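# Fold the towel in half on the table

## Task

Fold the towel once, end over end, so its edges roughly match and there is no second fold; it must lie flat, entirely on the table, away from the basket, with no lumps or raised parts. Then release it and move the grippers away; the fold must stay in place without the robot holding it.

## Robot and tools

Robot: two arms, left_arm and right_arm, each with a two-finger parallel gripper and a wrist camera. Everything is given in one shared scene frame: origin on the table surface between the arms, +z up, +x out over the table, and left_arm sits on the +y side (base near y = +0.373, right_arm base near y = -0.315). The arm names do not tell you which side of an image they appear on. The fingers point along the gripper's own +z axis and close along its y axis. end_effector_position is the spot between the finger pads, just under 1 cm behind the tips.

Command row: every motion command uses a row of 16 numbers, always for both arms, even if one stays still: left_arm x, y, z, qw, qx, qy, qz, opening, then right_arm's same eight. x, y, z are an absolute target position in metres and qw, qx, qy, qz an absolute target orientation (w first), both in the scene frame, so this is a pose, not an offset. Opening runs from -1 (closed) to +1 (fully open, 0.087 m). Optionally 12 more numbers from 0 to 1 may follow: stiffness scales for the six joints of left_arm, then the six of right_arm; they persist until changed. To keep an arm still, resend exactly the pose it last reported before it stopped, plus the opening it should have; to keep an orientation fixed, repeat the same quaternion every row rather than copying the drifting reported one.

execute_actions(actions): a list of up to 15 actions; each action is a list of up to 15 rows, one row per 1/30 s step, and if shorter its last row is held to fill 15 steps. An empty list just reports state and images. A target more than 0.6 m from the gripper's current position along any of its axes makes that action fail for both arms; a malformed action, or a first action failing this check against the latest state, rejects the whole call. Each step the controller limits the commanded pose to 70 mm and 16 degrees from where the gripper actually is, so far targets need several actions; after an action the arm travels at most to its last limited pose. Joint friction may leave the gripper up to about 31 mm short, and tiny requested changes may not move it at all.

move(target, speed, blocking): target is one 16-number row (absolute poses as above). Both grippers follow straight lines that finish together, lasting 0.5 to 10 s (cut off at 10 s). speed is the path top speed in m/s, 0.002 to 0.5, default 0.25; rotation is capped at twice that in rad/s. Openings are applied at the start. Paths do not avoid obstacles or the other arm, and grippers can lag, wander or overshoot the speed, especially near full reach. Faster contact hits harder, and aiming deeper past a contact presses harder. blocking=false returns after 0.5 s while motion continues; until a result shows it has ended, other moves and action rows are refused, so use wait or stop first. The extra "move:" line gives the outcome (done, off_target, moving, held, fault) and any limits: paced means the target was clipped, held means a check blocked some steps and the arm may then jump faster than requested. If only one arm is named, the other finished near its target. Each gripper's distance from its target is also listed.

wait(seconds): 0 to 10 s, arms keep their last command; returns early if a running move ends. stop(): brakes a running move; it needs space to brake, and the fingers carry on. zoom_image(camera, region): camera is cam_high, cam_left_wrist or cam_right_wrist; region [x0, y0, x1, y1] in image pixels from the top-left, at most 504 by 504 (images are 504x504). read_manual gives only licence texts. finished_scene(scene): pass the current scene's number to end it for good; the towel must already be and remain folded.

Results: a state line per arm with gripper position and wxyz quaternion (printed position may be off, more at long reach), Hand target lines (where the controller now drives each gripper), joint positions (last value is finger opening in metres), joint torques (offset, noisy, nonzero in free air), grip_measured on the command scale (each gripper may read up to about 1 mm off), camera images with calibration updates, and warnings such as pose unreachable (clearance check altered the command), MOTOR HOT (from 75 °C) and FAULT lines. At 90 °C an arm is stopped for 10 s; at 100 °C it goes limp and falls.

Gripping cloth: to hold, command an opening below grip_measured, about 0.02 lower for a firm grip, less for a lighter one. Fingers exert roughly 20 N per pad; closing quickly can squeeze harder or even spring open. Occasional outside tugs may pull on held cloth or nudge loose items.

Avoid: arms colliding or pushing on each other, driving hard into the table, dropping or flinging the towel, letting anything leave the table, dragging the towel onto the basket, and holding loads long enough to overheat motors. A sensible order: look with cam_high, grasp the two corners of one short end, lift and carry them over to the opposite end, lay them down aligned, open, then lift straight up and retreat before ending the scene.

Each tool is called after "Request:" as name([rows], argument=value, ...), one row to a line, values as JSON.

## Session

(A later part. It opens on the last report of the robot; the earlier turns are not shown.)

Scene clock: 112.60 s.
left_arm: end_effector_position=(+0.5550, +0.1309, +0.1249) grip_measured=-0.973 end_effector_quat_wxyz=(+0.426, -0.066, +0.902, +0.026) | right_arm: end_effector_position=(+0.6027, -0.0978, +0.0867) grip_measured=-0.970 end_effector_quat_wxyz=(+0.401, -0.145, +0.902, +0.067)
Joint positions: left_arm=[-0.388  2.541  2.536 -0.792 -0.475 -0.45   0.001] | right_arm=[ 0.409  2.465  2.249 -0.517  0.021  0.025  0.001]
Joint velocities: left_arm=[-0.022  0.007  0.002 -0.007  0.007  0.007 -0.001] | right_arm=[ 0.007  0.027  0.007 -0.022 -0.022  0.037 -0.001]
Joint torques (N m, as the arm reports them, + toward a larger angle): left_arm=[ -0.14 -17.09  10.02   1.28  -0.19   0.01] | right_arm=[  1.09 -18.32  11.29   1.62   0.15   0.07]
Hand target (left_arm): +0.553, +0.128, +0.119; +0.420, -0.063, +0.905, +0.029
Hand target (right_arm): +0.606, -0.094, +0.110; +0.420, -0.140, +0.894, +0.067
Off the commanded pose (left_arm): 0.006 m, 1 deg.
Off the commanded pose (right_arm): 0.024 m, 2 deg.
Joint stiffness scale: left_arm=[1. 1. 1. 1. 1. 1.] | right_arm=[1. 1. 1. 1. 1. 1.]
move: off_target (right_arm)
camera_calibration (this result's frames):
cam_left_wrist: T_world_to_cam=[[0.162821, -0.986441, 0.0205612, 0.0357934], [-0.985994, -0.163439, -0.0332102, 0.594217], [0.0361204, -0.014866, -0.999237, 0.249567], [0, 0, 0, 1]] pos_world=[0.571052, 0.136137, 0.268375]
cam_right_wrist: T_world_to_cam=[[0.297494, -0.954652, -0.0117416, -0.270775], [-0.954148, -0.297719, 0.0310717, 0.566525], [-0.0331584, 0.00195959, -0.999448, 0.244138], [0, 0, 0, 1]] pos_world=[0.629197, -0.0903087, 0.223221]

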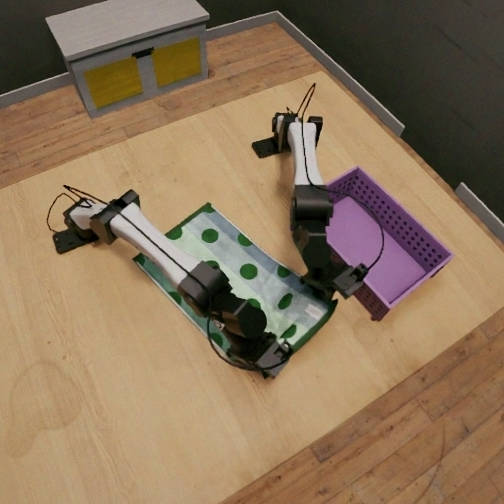

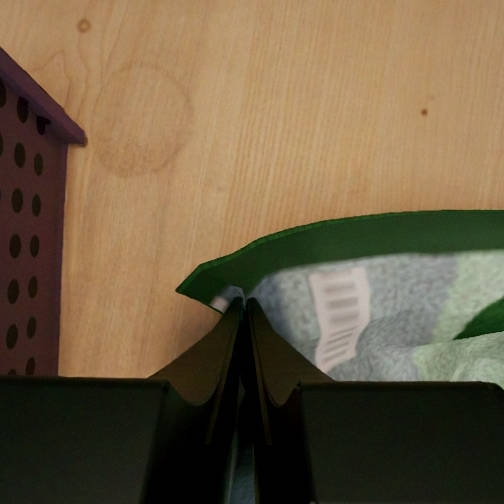

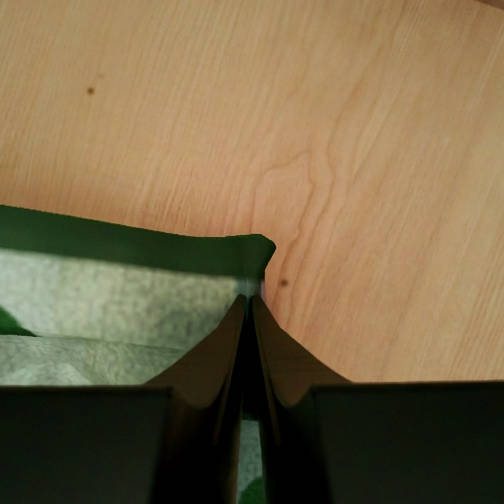

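Request:
move(target=[0.49, 0.11, 0.20, 0.42, -0.063, 0.905, 0.03, -1, 0.545, -0.113, 0.20, 0.42, -0.14, 0.894, 0.066, -1], speed=0.15)

Request:
move(target=[0.356, 0.078, 0.23, 0.40, -0.09, 0.911, 0.04, -1, 0.408, -0.147, 0.235, 0.40, -0.12, 0.907, 0.055, -1], speed=0.15)

Scene clock: 131.60 s.
left_arm: end_effector_position=(+0.4919, +0.1097, +0.1910) grip_measured=-0.973 end_effector_quat_wxyz=(+0.416, -0.061, +0.907, +0.028) | right_arm: end_effector_position=(+0.5506, -0.1129, +0.1992) grip_measured=-0.970 end_effector_quat_wxyz=(+0.420, -0.144, +0.893, +0.070)
Joint positions: left_arm=[-0.484  2.41   2.591 -1.04  -0.531 -0.529  0.001] | right_arm=[ 0.418  2.177  2.176 -0.69   0.029  0.029  0.001]
Joint velocities: left_arm=[ 0.002 -0.007  0.012 -0.066 -0.022 -0.022 -0.001] | right_arm=[-0.012 -0.002 -0.022 -0.007 -0.051  0.051 -0.   ]
Joint torques (N m, as the arm reports them, + toward a larger angle): left_arm=[ -0.04 -17.76   9.45   1.2   -0.34  -0.03] | right_arm=[  1.36 -15.37   6.88   1.65   0.17   0.08]
Hand target (left_arm): +0.489, +0.110, +0.199; +0.420, -0.063, +0.905, +0.029
Hand target (right_arm): +0.546, -0.112, +0.201; +0.420, -0.140, +0.894, +0.066
Off the commanded pose (left_arm): 0.009 m, 1 deg.
Off the commanded pose (right_arm): 0.006 m, 1 deg.
Joint stiffness scale: left_arm=[1. 1. 1. 1. 1. 1.] | right_arm=[1. 1. 1. 1. 1. 1.]
move: done
camera_calibration (this result's frames):
cam_left_wrist: T_world_to_cam=[[0.156241, -0.987666, 0.0101975, 0.0290816], [-0.987635, -0.156354, -0.0114052, 0.526645], [0.012859, -0.00828947, -0.999883, 0.328455], [0, 0, 0, 1]] pos_world=[0.511366, 0.113789, 0.334127]
cam_right_wrist: T_world_to_cam=[[0.298419, -0.954366, -0.0114986, -0.268933], [-0.9544, -0.298282, -0.0121955, 0.517473], [0.00820912, 0.0146136, -0.99986, 0.333565], [0, 0, 0, 1]] pos_world=[0.571393, -0.107182, 0.336737]

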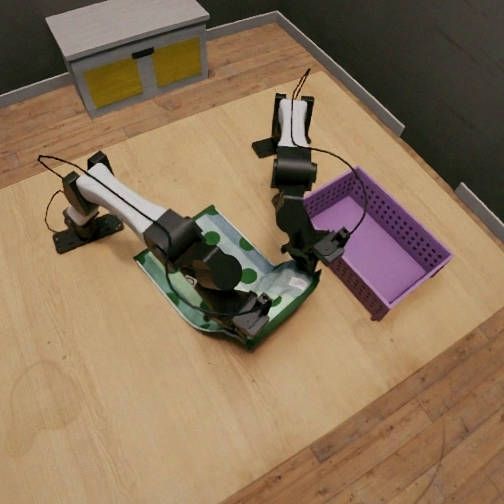

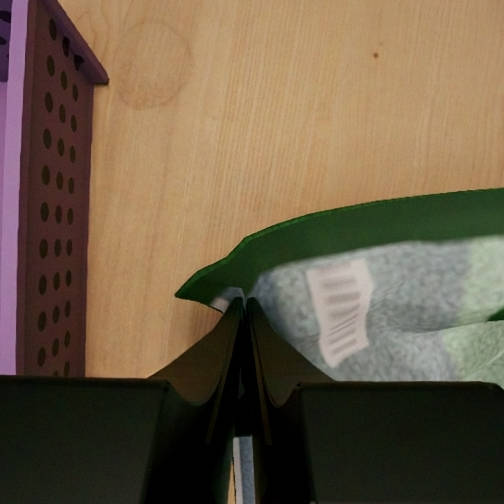

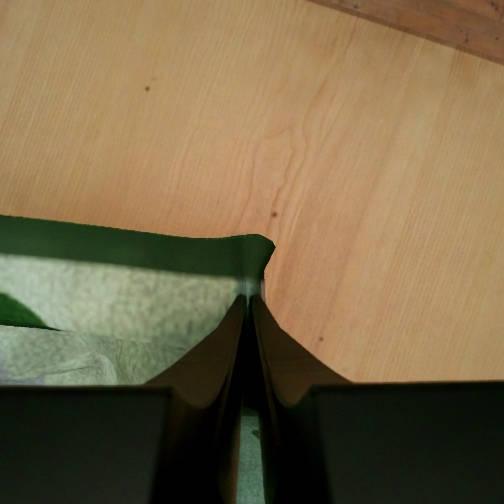

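Scene clock: 133.10 s.
left_arm: end_effector_position=(+0.3609, +0.0712, +0.2334) grip_measured=-0.973 end_effector_quat_wxyz=(+0.404, -0.093, +0.910, +0.027) | right_arm: end_effector_position=(+0.4137, -0.1450, +0.2419) grip_measured=-0.970 end_effector_quat_wxyz=(+0.406, -0.122, +0.904, +0.060)
Joint positions: left_arm=[-0.732  2.132  2.339 -1.25  -0.678 -0.857  0.001] | right_arm=[ 0.484  1.646  1.655 -0.741  0.11   0.111  0.001]
Joint velocities: left_arm=[-0.002  0.012 -0.007 -0.037  0.037 -0.066 -0.001] | right_arm=[-0.002 -0.002 -0.012 -0.007  0.022  0.007  0.   ]
Joint torques (N m, as the arm reports them, + toward a larger angle): left_arm=[  0.1  -15.25   5.26   1.    -0.39  -0.05] | right_arm=[ 1.49 -9.76  5.77  1.61  0.21  0.08]
Hand target (left_arm): +0.356, +0.076, +0.229; +0.397, -0.091, +0.912, +0.040
Hand target (right_arm): +0.408, -0.145, +0.236; +0.399, -0.120, +0.907, +0.055
Off the commanded pose (left_arm): 0.009 m, 2 deg.
Off the commanded pose (right_arm): 0.009 m, 1 deg.
Joint stiffness scale: left_arm=[1. 1. 1. 1. 1. 1.] | right_arm=[1. 1. 1. 1. 1. 1.]
move: done
camera_calibration (this result's frames):
cam_left_wrist: T_world_to_cam=[[0.212133, -0.976564, 0.0363514, -0.0158977], [-0.977204, -0.211657, 0.0165349, 0.385352], [-0.00845335, -0.0390303, -0.999202, 0.381913], [0, 0, 0, 1]] pos_world=[0.383169, 0.0809435, 0.375815]
cam_right_wrist: T_world_to_cam=[[0.251492, -0.967717, -0.0166037, -0.239444], [-0.96748, -0.251837, 0.0236882, 0.38128], [-0.0271049, 0.0101064, -0.999582, 0.391713], [0, 0, 0, 1]] pos_world=[0.439717, -0.139653, 0.378542]

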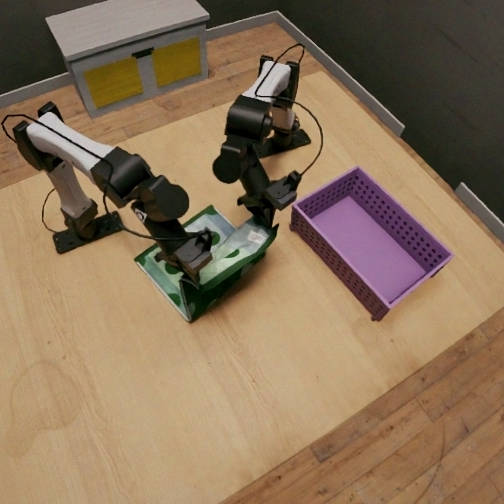

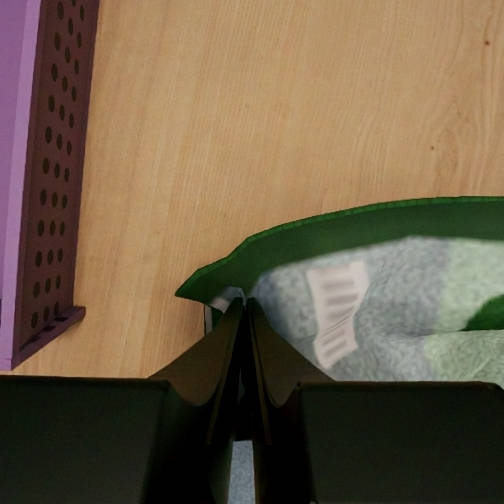

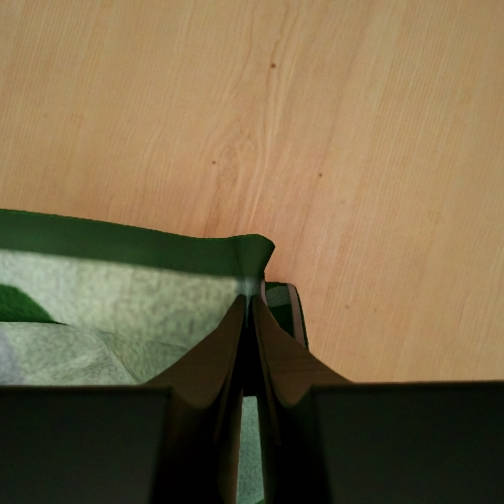

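Request:
move(target=[0.208, 0.05, 0.16, 0.2753, -0.0419, 0.9603, 0.012, -1, 0.262, -0.19, 0.16, 0.3378, -0.147, 0.9281, 0.0535, -1], speed=0.15)

Scene clock: 145.80 s.
left_arm: end_effector_position=(+0.2156, +0.0387, +0.1633) grip_measured=-0.973 end_effector_quat_wxyz=(+0.280, -0.047, +0.959, +0.001) | right_arm: end_effector_position=(+0.2655, -0.1846, +0.1658) grip_measured=-0.970 end_effector_quat_wxyz=(+0.341, -0.148, +0.926, +0.063)
Joint positions: left_arm=[-0.97   1.929  1.865 -1.243 -0.509 -1.111  0.001] | right_arm=[ 0.566  1.144  1.019 -0.745  0.11   0.152  0.001]
Joint velocities: left_arm=[-0.022  0.002  0.012  0.066 -0.037  0.007 -0.001] | right_arm=[-0.012 -0.012 -0.017  0.007 -0.037 -0.081 -0.   ]
Joint torques (N m, as the arm reports them, + toward a larger angle): left_arm=[  0.07 -14.06   4.77   0.64  -0.26   0.  ] | right_arm=[ 1.34 -5.    6.25  1.42  0.23  0.12]
Hand target (left_arm): +0.209, +0.047, +0.159; +0.273, -0.043, +0.961, +0.012
Hand target (right_arm): +0.260, -0.188, +0.161; +0.338, -0.147, +0.928, +0.054
Off the commanded pose (left_arm): 0.014 m, 2 deg.
Off the commanded pose (right_arm): 0.009 m, 1 deg.
Joint stiffness scale: left_arm=[1. 1. 1. 1. 1. 1.] | right_arm=[1. 1. 1. 1. 1. 1.]
move: off_target (left_arm)
camera_calibration (this result's frames):
cam_left_wrist: T_world_to_cam=[[0.114823, -0.992953, 0.0293356, 0.00842158], [-0.955364, -0.102288, 0.277157, 0.186132], [-0.272203, -0.0598503, -0.960377, 0.360662], [0, 0, 0, 1]] pos_world=[0.27503, 0.0489871, 0.294536]
cam_right_wrist: T_world_to_cam=[[0.29934, -0.953947, -0.0195229, -0.251483], [-0.940911, -0.298522, 0.15991, 0.191393], [-0.158374, -0.0294982, -0.986939, 0.337507], [0, 0, 0, 1]] pos_world=[0.308815, -0.17281, 0.297583]

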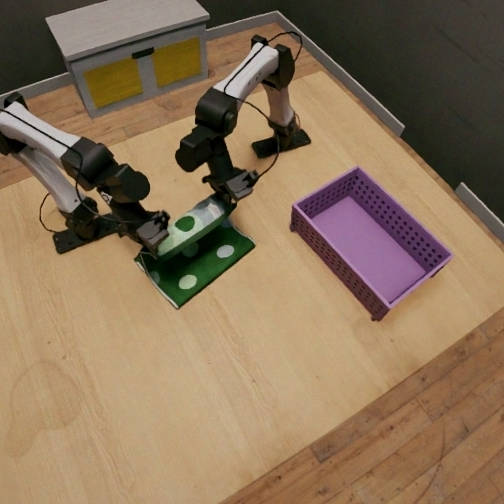

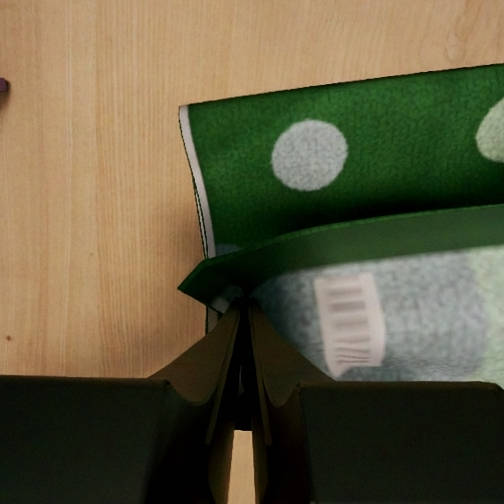

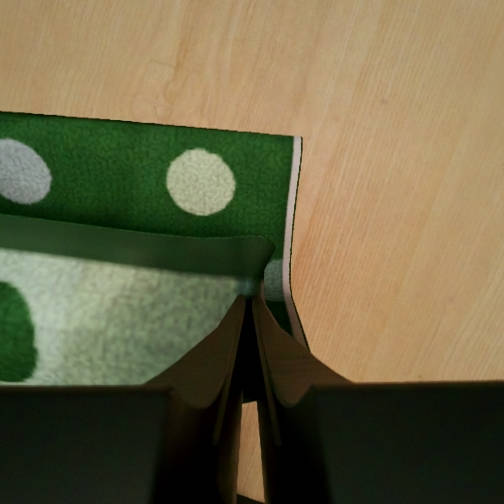

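Request:
move(target=[0.36, 0.08, 0.22, 0.40, -0.07, 0.913, 0.03, -1, 0.412, -0.147, 0.225, 0.40, -0.13, 0.905, 0.06, -1], speed=0.25)

Request:
move(target=[0.585, 0.137, 0.04, 0.4606, -0.0619, 0.8849, 0.0322, -1, 0.64, -0.088, 0.04, 0.456, -0.1387, 0.8761, 0.0722, -1], speed=0.22)

Scene clock: 163.27 s.
left_arm: end_effector_position=(+0.3535, +0.0823, +0.2225) grip_measured=-0.973 end_effector_quat_wxyz=(+0.400, -0.070, +0.914, +0.021) | right_arm: end_effector_position=(+0.4068, -0.1453, +0.2144) grip_measured=-0.970 end_effector_quat_wxyz=(+0.391, -0.130, +0.909, +0.060)
Joint positions: left_arm=[-0.72   2.012  2.106 -1.111 -0.645 -0.794  0.001] | right_arm=[ 0.486  1.627  1.544 -0.679  0.098  0.104  0.001]
Joint velocities: left_arm=[ 0.017  0.012  0.022 -0.066 -0.007  0.007 -0.001] | right_arm=[ 0.007  0.002  0.017  0.007 -0.007 -0.037 -0.001]
Joint torques (N m, as the arm reports them, + toward a larger angle): left_arm=[  0.69 -11.44   9.32   1.13  -0.43   0.06] | right_arm=[-0.55 -8.41 10.71  1.57  0.01 -0.11]
Hand target (left_arm): +0.359, +0.083, +0.221; +0.403, -0.069, +0.912, +0.030
Hand target (right_arm): +0.413, -0.149, +0.224; +0.401, -0.130, +0.905, +0.059
Off the commanded pose (left_arm): 0.007 m, 1 deg.
Off the commanded pose (right_arm): 0.012 m, 1 deg.
Joint stiffness scale: left_arm=[1. 1. 1. 1. 1. 1.] | right_arm=[1. 1. 1. 1. 1. 1.]
move: off_target (right_arm)
camera_calibration (this result's frames):
cam_left_wrist: T_world_to_cam=[[0.165888, -0.985777, 0.0269051, 0.0160991], [-0.985942, -0.165239, 0.0247839, 0.378067], [-0.0199856, -0.0306382, -0.999331, 0.374824], [0, 0, 0, 1]] pos_world=[0.377572, 0.0898257, 0.36477]
cam_right_wrist: T_world_to_cam=[[0.265984, -0.963876, -0.0139588, -0.244364], [-0.962266, -0.266346, 0.0557055, 0.36403], [-0.057411, -0.0013847, -0.99835, 0.374423], [0, 0, 0, 1]] pos_world=[0.436787, -0.13806, 0.350115]

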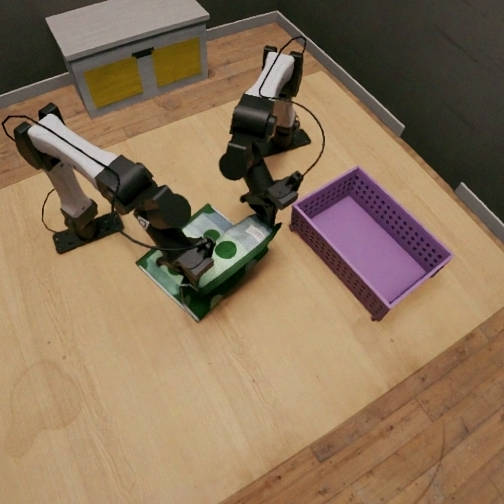

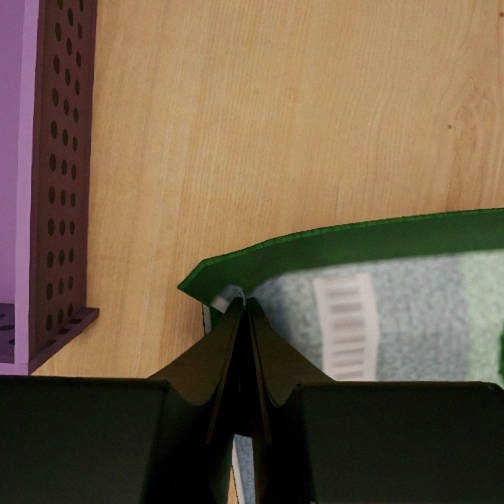

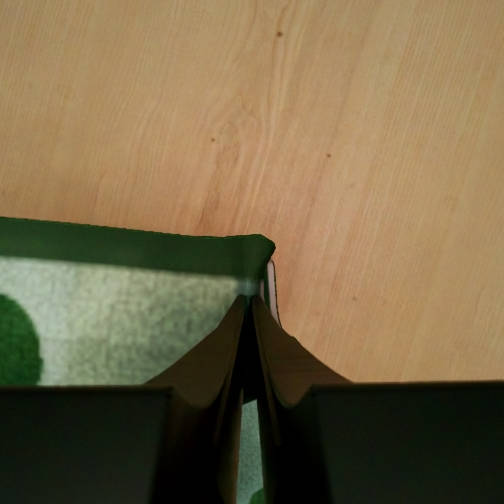

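Scene clock: 165.27 s.
left_arm: end_effector_position=(+0.5840, +0.1394, +0.0464) grip_measured=-0.973 end_effector_quat_wxyz=(+0.465, -0.063, +0.883, +0.034) | right_arm: end_effector_position=(+0.6308, -0.0869, +0.0275) grip_measured=-0.970 end_effector_quat_wxyz=(+0.448, -0.138, +0.881, +0.072)
Joint positions: left_arm=[-0.365  2.561  2.199 -0.339 -0.5   -0.382  0.001] | right_arm=[ 0.413  2.564  2.127 -0.193  0.035  0.028  0.001]
Joint velocities: left_arm=[-0.032 -0.002  0.017 -0.037 -0.022  0.051 -0.   ] | right_arm=[-0.007 -0.007 -0.002 -0.037 -0.022 -0.051 -0.   ]
Joint torques (N m, as the arm reports them, + toward a larger angle): left_arm=[  0.66 -17.26  10.08   1.54  -0.04   0.07] | right_arm=[ -0.24 -17.15  10.78   1.68   0.    -0.04]
Hand target (left_arm): +0.587, +0.139, +0.042; +0.464, -0.060, +0.883, +0.034
Hand target (right_arm): +0.638, -0.092, +0.038; +0.457, -0.139, +0.876, +0.071
Off the commanded pose (left_arm): 0.007 m, 1 deg.
Off the commanded pose (right_arm): 0.016 m, 1 deg.
Joint stiffness scale: left_arm=[1. 1. 1. 1. 1. 1.] | right_arm=[1. 1. 1. 1. 1. 1.]
move: off_target (right_arm)
camera_calibration (this result's frames):
cam_left_wrist: T_world_to_cam=[[0.162276, -0.986681, 0.0112352, 0.0418045], [-0.979318, -0.162439, -0.120627, 0.621625], [0.120846, 0.00857209, -0.992634, 0.117118], [0, 0, 0, 1]] pos_world=[0.587832, 0.14122, 0.19077]
cam_right_wrist: T_world_to_cam=[[0.290824, -0.956712, -0.011063, -0.265419], [-0.954485, -0.289309, -0.0725194, 0.602186], [0.0661796, 0.0316499, -0.997306, 0.125682], [0, 0, 0, 1]] pos_world=[0.64365, -0.0836897, 0.166077]

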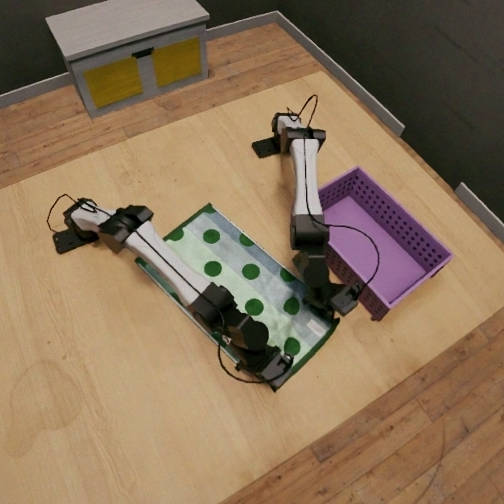

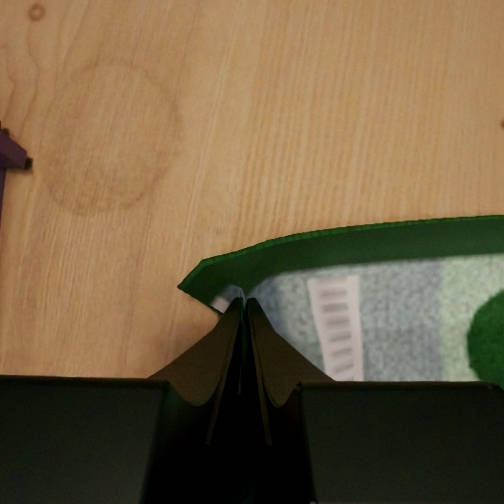

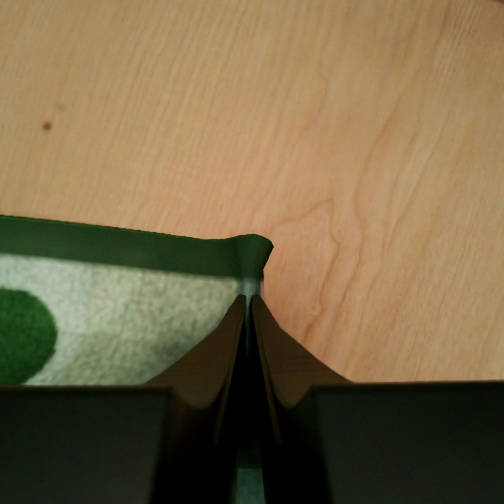

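Request:
execute_actions([
  [[0.585, 0.137, 0.035, 0.4606, -0.0619, 0.8849, 0.0322, -1, 0.655, -0.088, 0.03, 0.456, -0.1387, 0.8761, 0.0722, -1],[0.585, 0.137, 0.035, 0.4606, -0.0619, 0.8849, 0.0322, -1, 0.655, -0.088, 0.03, 0.456, -0.1387, 0.8761, 0.0722, -1],[0.585, 0.137, 0.035, 0.4606, -0.0619, 0.8849, 0.0322, -1, 0.655, -0.088, 0.03, 0.456, -0.1387, 0.8761, 0.0722, -1],[0.585, 0.137, 0.035, 0.4606, -0.0619, 0.8849, 0.0322, -1, 0.655, -0.088, 0.03, 0.456, -0.1387, 0.8761, 0.0722, -1],[0.585, 0.137, 0.035, 0.4606, -0.0619, 0.8849, 0.0322, -1, 0.655, -0.088, 0.03, 0.456, -0.1387, 0.8761, 0.0722, -1],[0.585, 0.137, 0.035, 0.4606, -0.0619, 0.8849, 0.0322, -1, 0.655, -0.088, 0.03, 0.456, -0.1387, 0.8761, 0.0722, -1],[0.585, 0.137, 0.035, 0.4606, -0.0619, 0.8849, 0.0322, -1, 0.655, -0.088, 0.03, 0.456, -0.1387, 0.8761, 0.0722, -1],[0.585, 0.137, 0.035, 0.4606, -0.0619, 0.8849, 0.0322, -0.2, 0.655, -0.088, 0.03, 0.456, -0.1387, 0.8761, 0.0722, -0.2]],
])

Request:
move(target=[0.50, 0.11, 0.12, 0.4606, -0.0619, 0.8849, 0.0322, -0.1, 0.56, -0.13, 0.12, 0.456, -0.1387, 0.8761, 0.0722, -0.1], speed=0.25)

Scene clock: 185.60 s.
left_arm: end_effector_position=(+0.5847, +0.1390, +0.0470) grip_measured=-0.200 end_effector_quat_wxyz=(+0.466, -0.063, +0.882, +0.033) | right_arm: end_effector_position=(+0.6487, -0.0833, +0.0193) grip_measured=-0.200 end_effector_quat_wxyz=(+0.448, -0.137, +0.880, +0.071)
Joint positions: left_arm=[-0.365  2.561  2.199 -0.335 -0.5   -0.381  0.035] | right_arm=[ 0.409  2.678  2.311 -0.262  0.035  0.026  0.035]
Joint velocities: left_arm=[ 0.002  0.002  0.002  0.022 -0.007 -0.022  0.   ] | right_arm=[-0.022  0.012  0.027  0.022 -0.066 -0.007 -0.   ]
Joint torques (N m, as the arm reports them, + toward a larger angle): left_arm=[  0.12 -17.1    8.79   1.59  -0.08  -0.05] | right_arm=[ -0.38 -17.86  10.74   1.73  -0.07  -0.08]
Hand target (left_arm): +0.585, +0.137, +0.035; +0.461, -0.062, +0.885, +0.032
Hand target (right_arm): +0.655, -0.088, +0.030; +0.457, -0.139, +0.876, +0.072
Off the commanded pose (left_arm): 0.012 m, 1 deg.
Off the commanded pose (right_arm): 0.013 m, 1 deg.
Joint stiffness scale: left_arm=[1. 1. 1. 1. 1. 1.] | right_arm=[1. 1. 1. 1. 1. 1.]
camera_calibration (this result's frames):
cam_left_wrist: T_world_to_cam=[[0.161807, -0.986735, 0.0131089, 0.0415693], [-0.978942, -0.162176, -0.123979, 0.622211], [0.12446, 0.00722777, -0.992198, 0.11574], [0, 0, 0, 1]] pos_world=[0.587977, 0.141089, 0.191433]
cam_right_wrist: T_world_to_cam=[[0.288197, -0.957521, -0.0098398, -0.265643], [-0.955148, -0.286721, -0.0740546, 0.620391], [0.0680875, 0.0307407, -0.997206, 0.114898], [0, 0, 0, 1]] pos_world=[0.661299, -0.080011, 0.157906]

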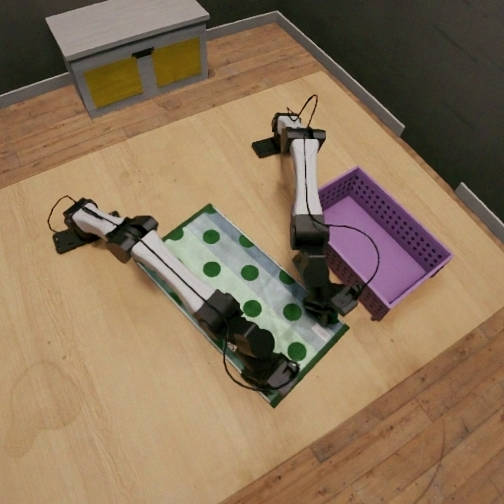

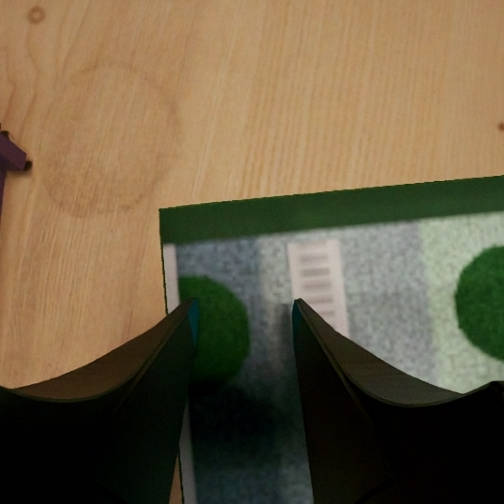

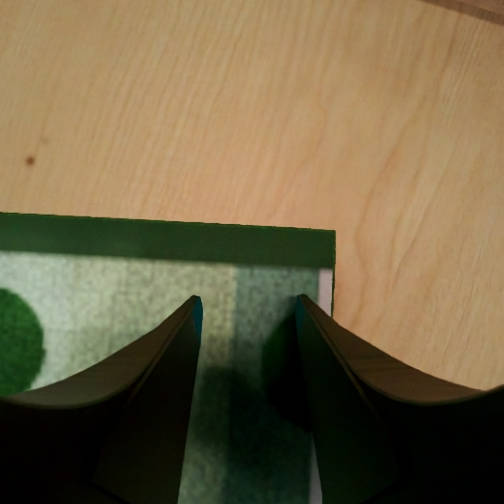

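Scene clock: 186.83 s.
left_arm: end_effector_position=(+0.5071, +0.1038, +0.1311) grip_measured=-0.100 end_effector_quat_wxyz=(+0.473, -0.065, +0.878, +0.019) | right_arm: end_effector_position=(+0.5615, -0.1235, +0.1255) grip_measured=-0.100 end_effector_quat_wxyz=(+0.460, -0.135, +0.875, +0.071)
Joint positions: left_arm=[-0.494  2.257  1.993 -0.457 -0.582 -0.485  0.039] | right_arm=[ 0.394  2.116  1.725 -0.213  0.026  0.019  0.039]
Joint velocities: left_arm=[-0.022  0.007  0.007  0.051  0.037 -0.007 -0.   ] | right_arm=[ 0.002 -0.007  0.017  0.007  0.007 -0.022 -0.001]
Joint torques (N m, as the arm reports them, + toward a larger angle): left_arm=[  0.1  -17.41   5.81   1.41  -0.26  -0.06] | right_arm=[ -0.3  -14.23   6.46   1.84  -0.09  -0.07]
Hand target (left_arm): +0.500, +0.109, +0.120; +0.460, -0.063, +0.885, +0.031
Hand target (right_arm): +0.560, -0.128, +0.121; +0.456, -0.139, +0.876, +0.072
Off the commanded pose (left_arm): 0.015 m, 2 deg.
Off the commanded pose (right_arm): 0.009 m, 1 deg.
Joint stiffness scale: left_arm=[1. 1. 1. 1. 1. 1.] | right_arm=[1. 1. 1. 1. 1. 1.]
move: off_target (left_arm)
camera_calibration (this result's frames):
cam_left_wrist: T_world_to_cam=[[0.152479, -0.987405, 0.0421998, 0.0192392], [-0.978208, -0.156872, -0.136013, 0.55163], [0.14092, -0.0205411, -0.989808, 0.203245], [0, 0, 0, 1]] pos_world=[0.508034, 0.109707, 0.27539]
cam_right_wrist: T_world_to_cam=[[0.285056, -0.958455, -0.010382, -0.276231], [-0.954097, -0.282688, -0.0989267, 0.536466], [0.0918819, 0.038105, -0.995041, 0.215274], [0, 0, 0, 1]] pos_world=[0.570802, -0.121305, 0.264409]

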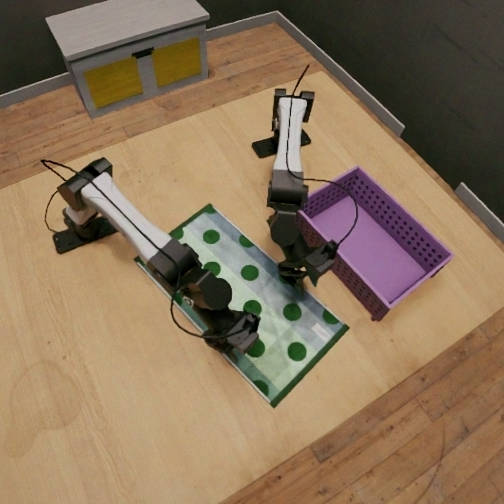

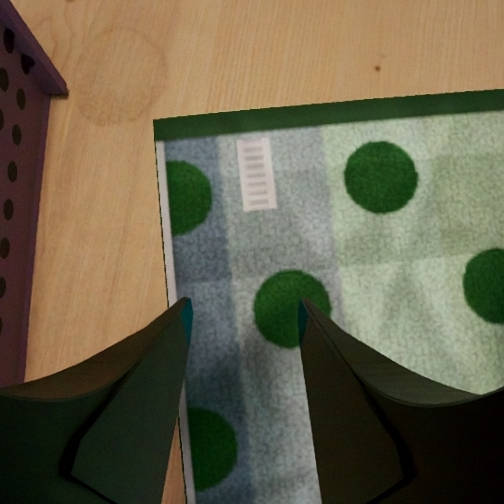

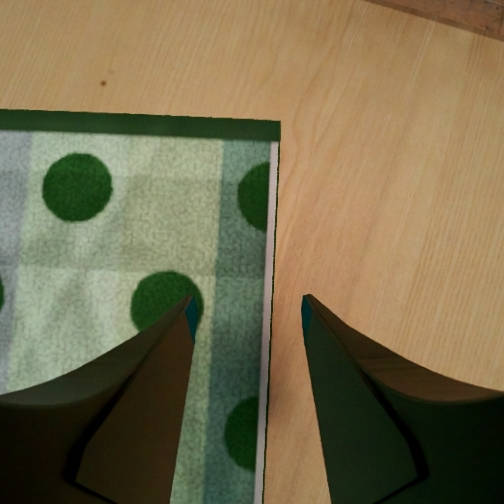

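Request:
move(target=[0.372, 0.092, 0.07, 0.2034, 0.5973, 0.7591, -0.16, -0.1, 0.422, -0.148, 0.06, 0, 0.6184, 0.7859, 0, -0.1], speed=0.4)

Scene clock: 198.13 s.
left_arm: end_effector_position=(+0.3715, +0.0901, +0.0745) grip_measured=-0.100 end_effector_quat_wxyz=(+0.214, +0.594, +0.759, -0.157) | right_arm: end_effector_position=(+0.4216, -0.1436, +0.0633) grip_measured=-0.100 end_effector_quat_wxyz=(+0.006, +0.610, +0.792, +0.005)
Joint positions: left_arm=[-0.437  2.141  1.815 -0.834  0.356  0.704  0.039] | right_arm=[ 0.355  2.273  2.024 -1.307  0.003  1.613  0.039]
Joint velocities: left_arm=[-0.027 -0.007  0.002 -0.051 -0.051  0.007 -0.   ] | right_arm=[ 0.007 -0.017 -0.002 -0.022 -0.066  0.051  0.001]
Joint torques (N m, as the arm reports them, + toward a larger angle): left_arm=[  0.49 -12.78   9.46   0.91   0.4    0.09] | right_arm=[ -0.23 -13.13   7.06   0.18  -0.01   0.07]
Hand target (left_arm): +0.373, +0.090, +0.069; +0.206, +0.596, +0.759, -0.161
Hand target (right_arm): +0.421, -0.146, +0.062; -0.005, +0.619, +0.785, +0.004
Off the commanded pose (left_arm): 0.005 m, 1 deg.
Off the commanded pose (right_arm): 0.006 m, 1 deg.
Joint stiffness scale: left_arm=[1. 1. 1. 1. 1. 1.] | right_arm=[1. 1. 1. 1. 1. 1.]
move: done
camera_calibration (this result's frames):
cam_left_wrist: T_world_to_cam=[[-0.96351, -0.26741, -0.0118824, 0.38248], [-0.25812, 0.91645, 0.305768, 0.0119494], [-0.0708755, 0.297677, -0.952032, 0.213252], [0, 0, 0, 1]] pos_world=[0.386722, 0.0278476, 0.203913]
cam_right_wrist: T_world_to_cam=[[-0.971315, -0.23773, -0.00556706, 0.376537], [-0.15819, 0.628496, 0.761557, 0.131974], [-0.177546, 0.740592, -0.648075, 0.359526], [0, 0, 0, 1]] pos_world=[0.450446, -0.259693, 0.13459]

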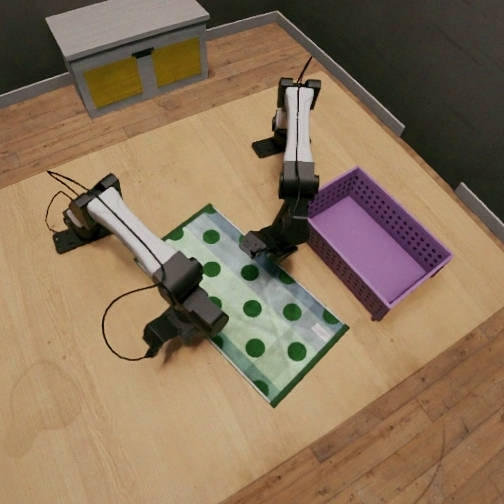

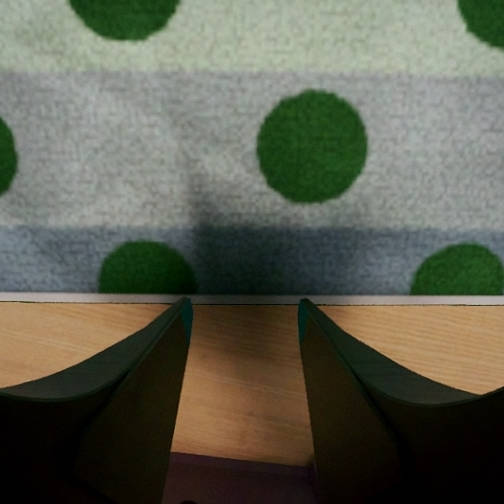

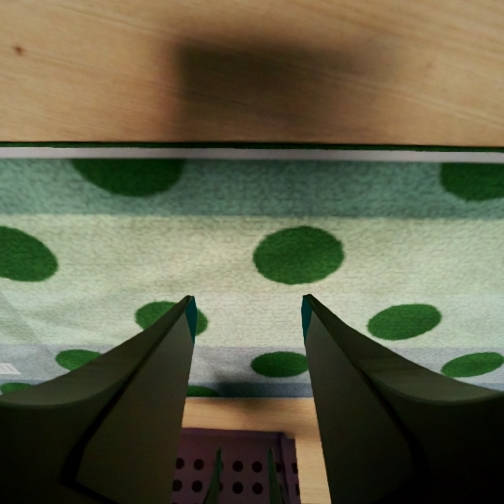

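Request:
move(target=[0.358, 0.087, 0.03, 0.2034, 0.5973, 0.7591, -0.16, -0.1, 0.414, -0.159, 0.02, 0, 0.6184, 0.7859, 0, -0.1], speed=0.1)

Scene clock: 211.90 s.
left_arm: end_effector_position=(+0.3672, +0.0854, +0.0447) grip_measured=-0.100 end_effector_quat_wxyz=(+0.221, +0.596, +0.755, -0.159) | right_arm: end_effector_position=(+0.4121, -0.1554, +0.0152) grip_measured=-0.100 end_effector_quat_wxyz=(-0.004, +0.619, +0.786, -0.008)
Joint positions: left_arm=[-0.449  2.141  1.691 -0.693  0.357  0.697  0.039] | right_arm=[ 0.336  2.273  1.832 -1.148  0.002  1.615  0.039]
Joint velocities: left_arm=[-0.012 -0.007 -0.002 -0.007  0.037  0.037  0.   ] | right_arm=[ 0.002  0.002 -0.007  0.022 -0.022 -0.095  0.   ]
Joint torques (N m, as the arm reports them, + toward a larger angle): left_arm=[ -0.49 -13.83   5.37   1.02   0.31  -0.05] | right_arm=[ -0.33 -15.99   4.8    0.36   0.06  -0.07]
Hand target (left_arm): +0.359, +0.086, +0.030; +0.203, +0.597, +0.759, -0.160
Hand target (right_arm): +0.413, -0.159, +0.020; -0.000, +0.618, +0.786, -0.000
Off the commanded pose (left_arm): 0.017 m, 2 deg.
Off the commanded pose (right_arm): 0.006 m, 1 deg.
Joint stiffness scale: left_arm=[1. 1. 1. 1. 1. 1.] | right_arm=[1. 1. 1. 1. 1. 1.]
move: off_target (left_arm)
camera_calibration (this result's frames):
cam_left_wrist: T_world_to_cam=[[-0.965015, -0.261485, -0.0193006, 0.377131], [-0.255495, 0.921263, 0.293252, 0.0234427], [-0.0589, 0.287924, -0.95584, 0.182629], [0, 0, 0, 1]] pos_world=[0.380683, 0.0244341, 0.174968]
cam_right_wrist: T_world_to_cam=[[-0.975827, -0.216839, 0.027241, 0.368949], [-0.120486, 0.637787, 0.760731, 0.160454], [-0.18233, 0.739059, -0.648496, 0.337085], [0, 0, 0, 1]] pos_world=[0.440824, -0.271459, 0.0864855]

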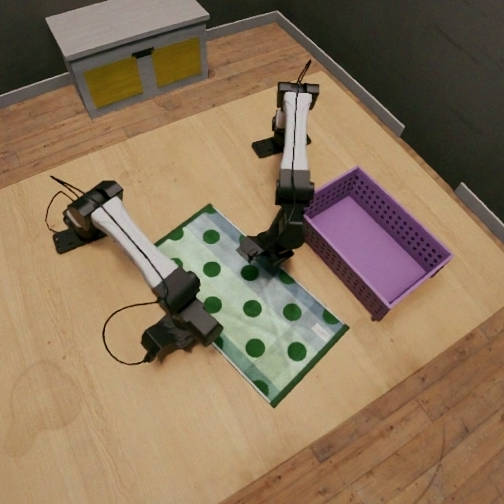

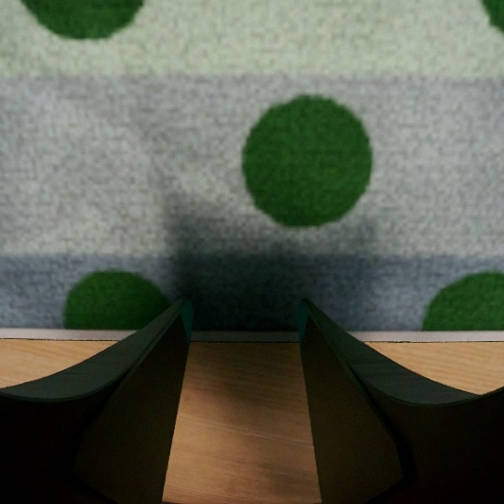

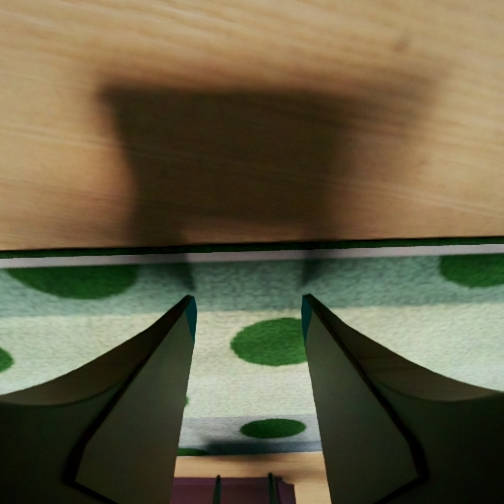

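Request:
move(target=[0.349, 0.086, 0.008, 0.2034, 0.5973, 0.7591, -0.16, -0.1, 0.417, -0.158, 0.004, 0, 0.6184, 0.7859, 0, -0.1], speed=0.06)

Scene clock: 215.43 s.
left_arm: end_effector_position=(+0.3605, +0.0841, +0.0240) grip_measured=-0.100 end_effector_quat_wxyz=(+0.221, +0.595, +0.756, -0.160) | right_arm: end_effector_position=(+0.4188, -0.1535, +0.0119) grip_measured=-0.100 end_effector_quat_wxyz=(+0.004, +0.619, +0.786, +0.004)
Joint positions: left_arm=[-0.459  2.141  1.605 -0.601  0.355  0.683  0.039] | right_arm=[ 0.336  2.273  1.818 -1.104  0.002  1.615  0.039]
Joint velocities: left_arm=[-0.007  0.012  0.002 -0.051  0.037  0.007  0.001] | right_arm=[-0.017  0.002  0.002  0.007 -0.022  0.007 -0.   ]
Joint torques (N m, as the arm reports them, + toward a larger angle): left_arm=[ -0.67 -13.97   4.54   1.14   0.24  -0.04] | right_arm=[ -0.17 -12.99   4.9    0.44   0.06  -0.08]
Hand target (left_arm): +0.350, +0.086, +0.008; +0.203, +0.597, +0.759, -0.160
Hand target (right_arm): +0.417, -0.158, +0.004; -0.000, +0.618, +0.786, -0.000
Off the commanded pose (left_arm): 0.020 m, 2 deg.
Off the commanded pose (right_arm): 0.009 m, 1 deg.
Joint stiffness scale: left_arm=[1. 1. 1. 1. 1. 1.] | right_arm=[1. 1. 1. 1. 1. 1.]
move: off_target (left_arm)
camera_calibration (this result's frames):
cam_left_wrist: T_world_to_cam=[[-0.964275, -0.264326, -0.0174919, 0.369892], [-0.257834, 0.921336, 0.290967, 0.029988], [-0.0607942, 0.285082, -0.956573, 0.163734], [0, 0, 0, 1]] pos_world=[0.374363, 0.0234655, 0.154368]
cam_right_wrist: T_world_to_cam=[[-0.97618, -0.216941, -0.00321567, 0.376441], [-0.14282, 0.631357, 0.762227, 0.170865], [-0.163328, 0.74453, -0.647301, 0.327634], [0, 0, 0, 1]] pos_world=[0.445388, -0.270145, 0.083051]

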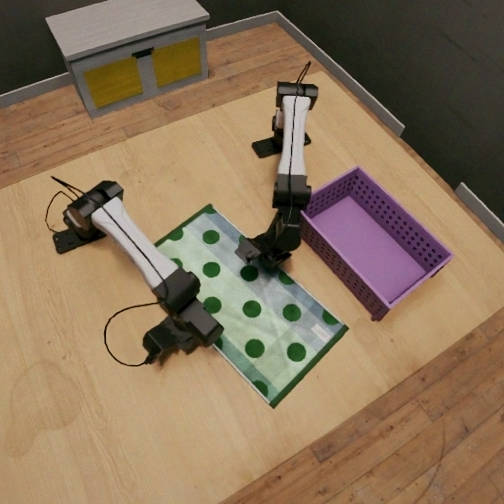

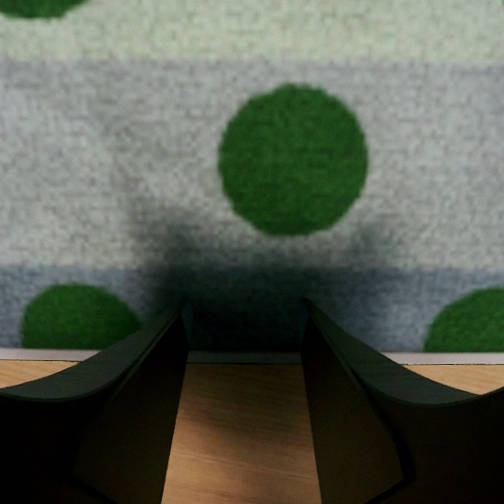

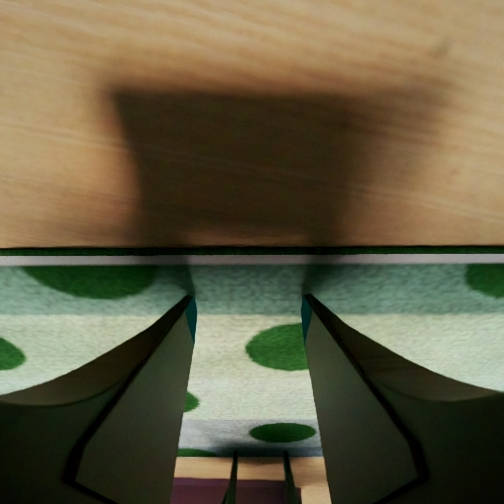

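Request:
move(target=[0.349, 0.086, 0.008, 0.2034, 0.5973, 0.7591, -0.16, -0.1, 0.409, -0.159, -0.006, 0, 0.6184, 0.7859, 0, -0.1], speed=0.04)

Scene clock: 218.63 s.
left_arm: end_effector_position=(+0.3607, +0.0839, +0.0241) grip_measured=-0.100 end_effector_quat_wxyz=(+0.222, +0.595, +0.756, -0.160) | right_arm: end_effector_position=(+0.4158, -0.1540, +0.0056) grip_measured=-0.100 end_effector_quat_wxyz=(+0.008, +0.619, +0.785, +0.010)
Joint positions: left_arm=[-0.459  2.141  1.605 -0.6    0.355  0.683  0.039] | right_arm=[ 0.336  2.253  1.758 -1.051  0.001  1.615  0.039]
Joint velocities: left_arm=[-0.002 -0.007 -0.012 -0.125 -0.007 -0.095  0.   ] | right_arm=[-0.012 -0.022 -0.002  0.081  0.081 -0.066 -0.   ]
Joint torques (N m, as the arm reports them, + toward a larger angle): left_arm=[ -0.66 -14.11   4.28   1.13   0.24  -0.04] | right_arm=[  0.25 -12.91   3.31   0.48   0.05  -0.05]
Hand target (left_arm): +0.349, +0.086, +0.008; +0.203, +0.597, +0.759, -0.160
Hand target (right_arm): +0.408, -0.159, -0.006; -0.000, +0.618, +0.786, -0.000
Off the commanded pose (left_arm): 0.020 m, 2 deg.
Off the commanded pose (right_arm): 0.014 m, 1 deg.
Joint stiffness scale: left_arm=[1. 1. 1. 1. 1. 1.] | right_arm=[1. 1. 1. 1. 1. 1.]
move: off_target (left_arm, right_arm)
camera_calibration (this result's frames):
cam_left_wrist: T_world_to_cam=[[-0.964093, -0.264965, -0.0178559, 0.370041], [-0.2586, 0.92138, 0.290146, 0.0304496], [-0.0604265, 0.284345, -0.956816, 0.163807], [0, 0, 0, 1]] pos_world=[0.374526, 0.0234144, 0.154505]
cam_right_wrist: T_world_to_cam=[[-0.976051, -0.216918, -0.0164473, 0.373386], [-0.152305, 0.627416, 0.763644, 0.178963], [-0.155329, 0.747861, -0.645428, 0.320656], [0, 0, 0, 1]] pos_world=[0.441508, -0.271096, 0.0764376]

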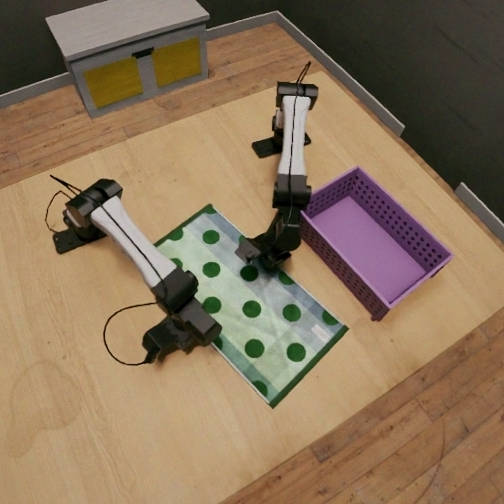

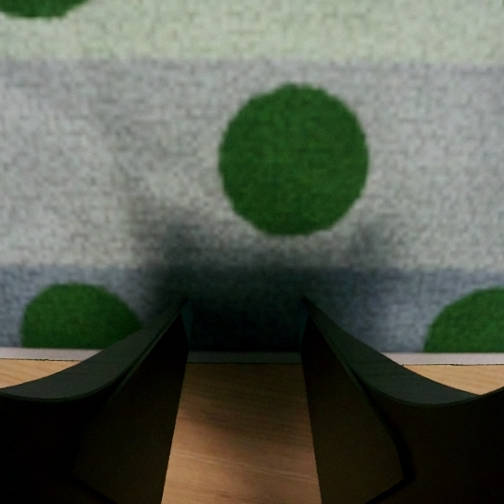

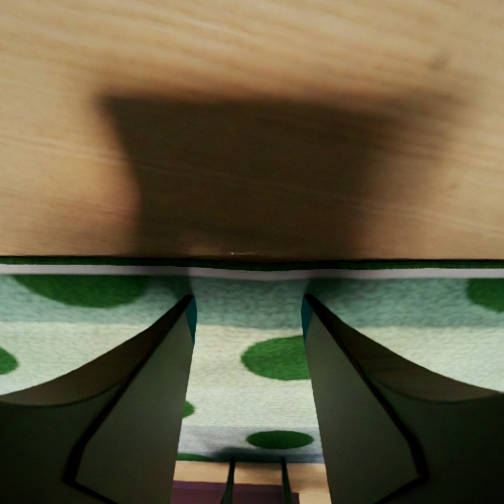

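Request:
execute_actions([
  [[0.349, 0.086, 0.008, 0.2034, 0.5973, 0.7591, -0.16, -0.17, 0.409, -0.159, -0.006, 0, 0.6184, 0.7859, 0, -0.17],[0.349, 0.086, 0.008, 0.2034, 0.5973, 0.7591, -0.16, -0.24, 0.409, -0.159, -0.006, 0, 0.6184, 0.7859, 0, -0.24],[0.349, 0.086, 0.008, 0.2034, 0.5973, 0.7591, -0.16, -0.31, 0.409, -0.159, -0.006, 0, 0.6184, 0.7859, 0, -0.31],[0.349, 0.086, 0.008, 0.2034, 0.5973, 0.7591, -0.16, -0.38, 0.409, -0.159, -0.006, 0, 0.6184, 0.7859, 0, -0.38],[0.349, 0.086, 0.008, 0.2034, 0.5973, 0.7591, -0.16, -0.45, 0.409, -0.159, -0.006, 0, 0.6184, 0.7859, 0, -0.45],[0.349, 0.086, 0.008, 0.2034, 0.5973, 0.7591, -0.16, -0.52, 0.409, -0.159, -0.006, 0, 0.6184, 0.7859, 0, -0.52],[0.349, 0.086, 0.008, 0.2034, 0.5973, 0.7591, -0.16, -0.59, 0.409, -0.159, -0.006, 0, 0.6184, 0.7859, 0, -0.59],[0.349, 0.086, 0.008, 0.2034, 0.5973, 0.7591, -0.16, -0.66, 0.409, -0.159, -0.006, 0, 0.6184, 0.7859, 0, -0.66],[0.349, 0.086, 0.008, 0.2034, 0.5973, 0.7591, -0.16, -0.73, 0.409, -0.159, -0.006, 0, 0.6184, 0.7859, 0, -0.73],[0.349, 0.086, 0.008, 0.2034, 0.5973, 0.7591, -0.16, -0.8, 0.409, -0.159, -0.006, 0, 0.6184, 0.7859, 0, -0.8],[0.349, 0.086, 0.008, 0.2034, 0.5973, 0.7591, -0.16, -0.87, 0.409, -0.159, -0.006, 0, 0.6184, 0.7859, 0, -0.87],[0.349, 0.086, 0.008, 0.2034, 0.5973, 0.7591, -0.16, -0.94, 0.409, -0.159, -0.006, 0, 0.6184, 0.7859, 0, -0.94],[0.349, 0.086, 0.008, 0.2034, 0.5973, 0.7591, -0.16, -1, 0.409, -0.159, -0.006, 0, 0.6184, 0.7859, 0, -1]],
])

Scene clock: 227.20 s.
left_arm: end_effector_position=(+0.3627, +0.0828, +0.0248) grip_measured=-0.971 end_effector_quat_wxyz=(+0.226, +0.594, +0.755, -0.159) | right_arm: end_effector_position=(+0.4136, -0.1540, +0.0058) grip_measured=-0.963 end_effector_quat_wxyz=(+0.004, +0.618, +0.786, +0.008)
Joint positions: left_arm=[-0.459  2.141  1.605 -0.591  0.354  0.682  0.001] | right_arm=[ 0.336  2.252  1.758 -1.058 -0.003  1.613  0.002]
Joint velocities: left_arm=[ 0.027 -0.017  0.007 -0.051 -0.007 -0.007 -0.   ] | right_arm=[ 0.022 -0.017  0.007 -0.022  0.022  0.066  0.001]
Joint torques (N m, as the arm reports them, + toward a larger angle): left_arm=[ -0.75 -14.1    4.29   1.09   0.27  -0.04] | right_arm=[  0.01 -13.06   3.44   0.52   0.08  -0.02]
Hand target (left_arm): +0.349, +0.086, +0.008; +0.203, +0.597, +0.759, -0.160
Hand target (right_arm): +0.409, -0.159, -0.006; -0.000, +0.618, +0.786, -0.000
Off the commanded pose (left_arm): 0.022 m, 3 deg.
Off the commanded pose (right_arm): 0.014 m, 1 deg.
Joint stiffness scale: left_arm=[1. 1. 1. 1. 1. 1.] | right_arm=[1. 1. 1. 1. 1. 1.]
camera_calibration (this result's frames):
cam_left_wrist: T_world_to_cam=[[-0.963747, -0.265688, -0.0245365, 0.37176], [-0.261552, 0.92254, 0.283745, 0.0329264], [-0.0527518, 0.279876, -0.958586, 0.162547], [0, 0, 0, 1]] pos_world=[0.375469, 0.0229031, 0.155594]
cam_right_wrist: T_world_to_cam=[[-0.975806, -0.218469, -0.00860469, 0.370918], [-0.146908, 0.626011, 0.765851, 0.175997], [-0.161928, 0.748586, -0.64296, 0.323197], [0, 0, 0, 1]] pos_world=[0.440134, -0.271082, 0.0762071]

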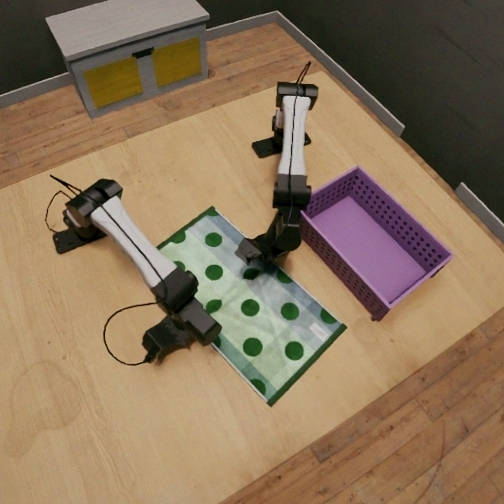

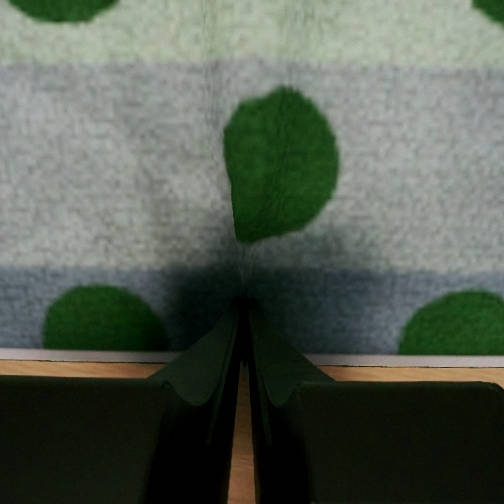

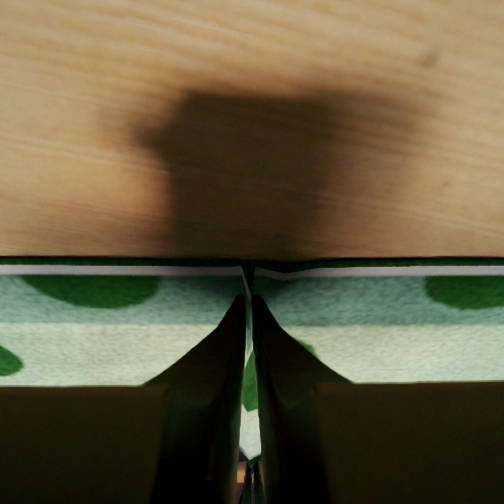

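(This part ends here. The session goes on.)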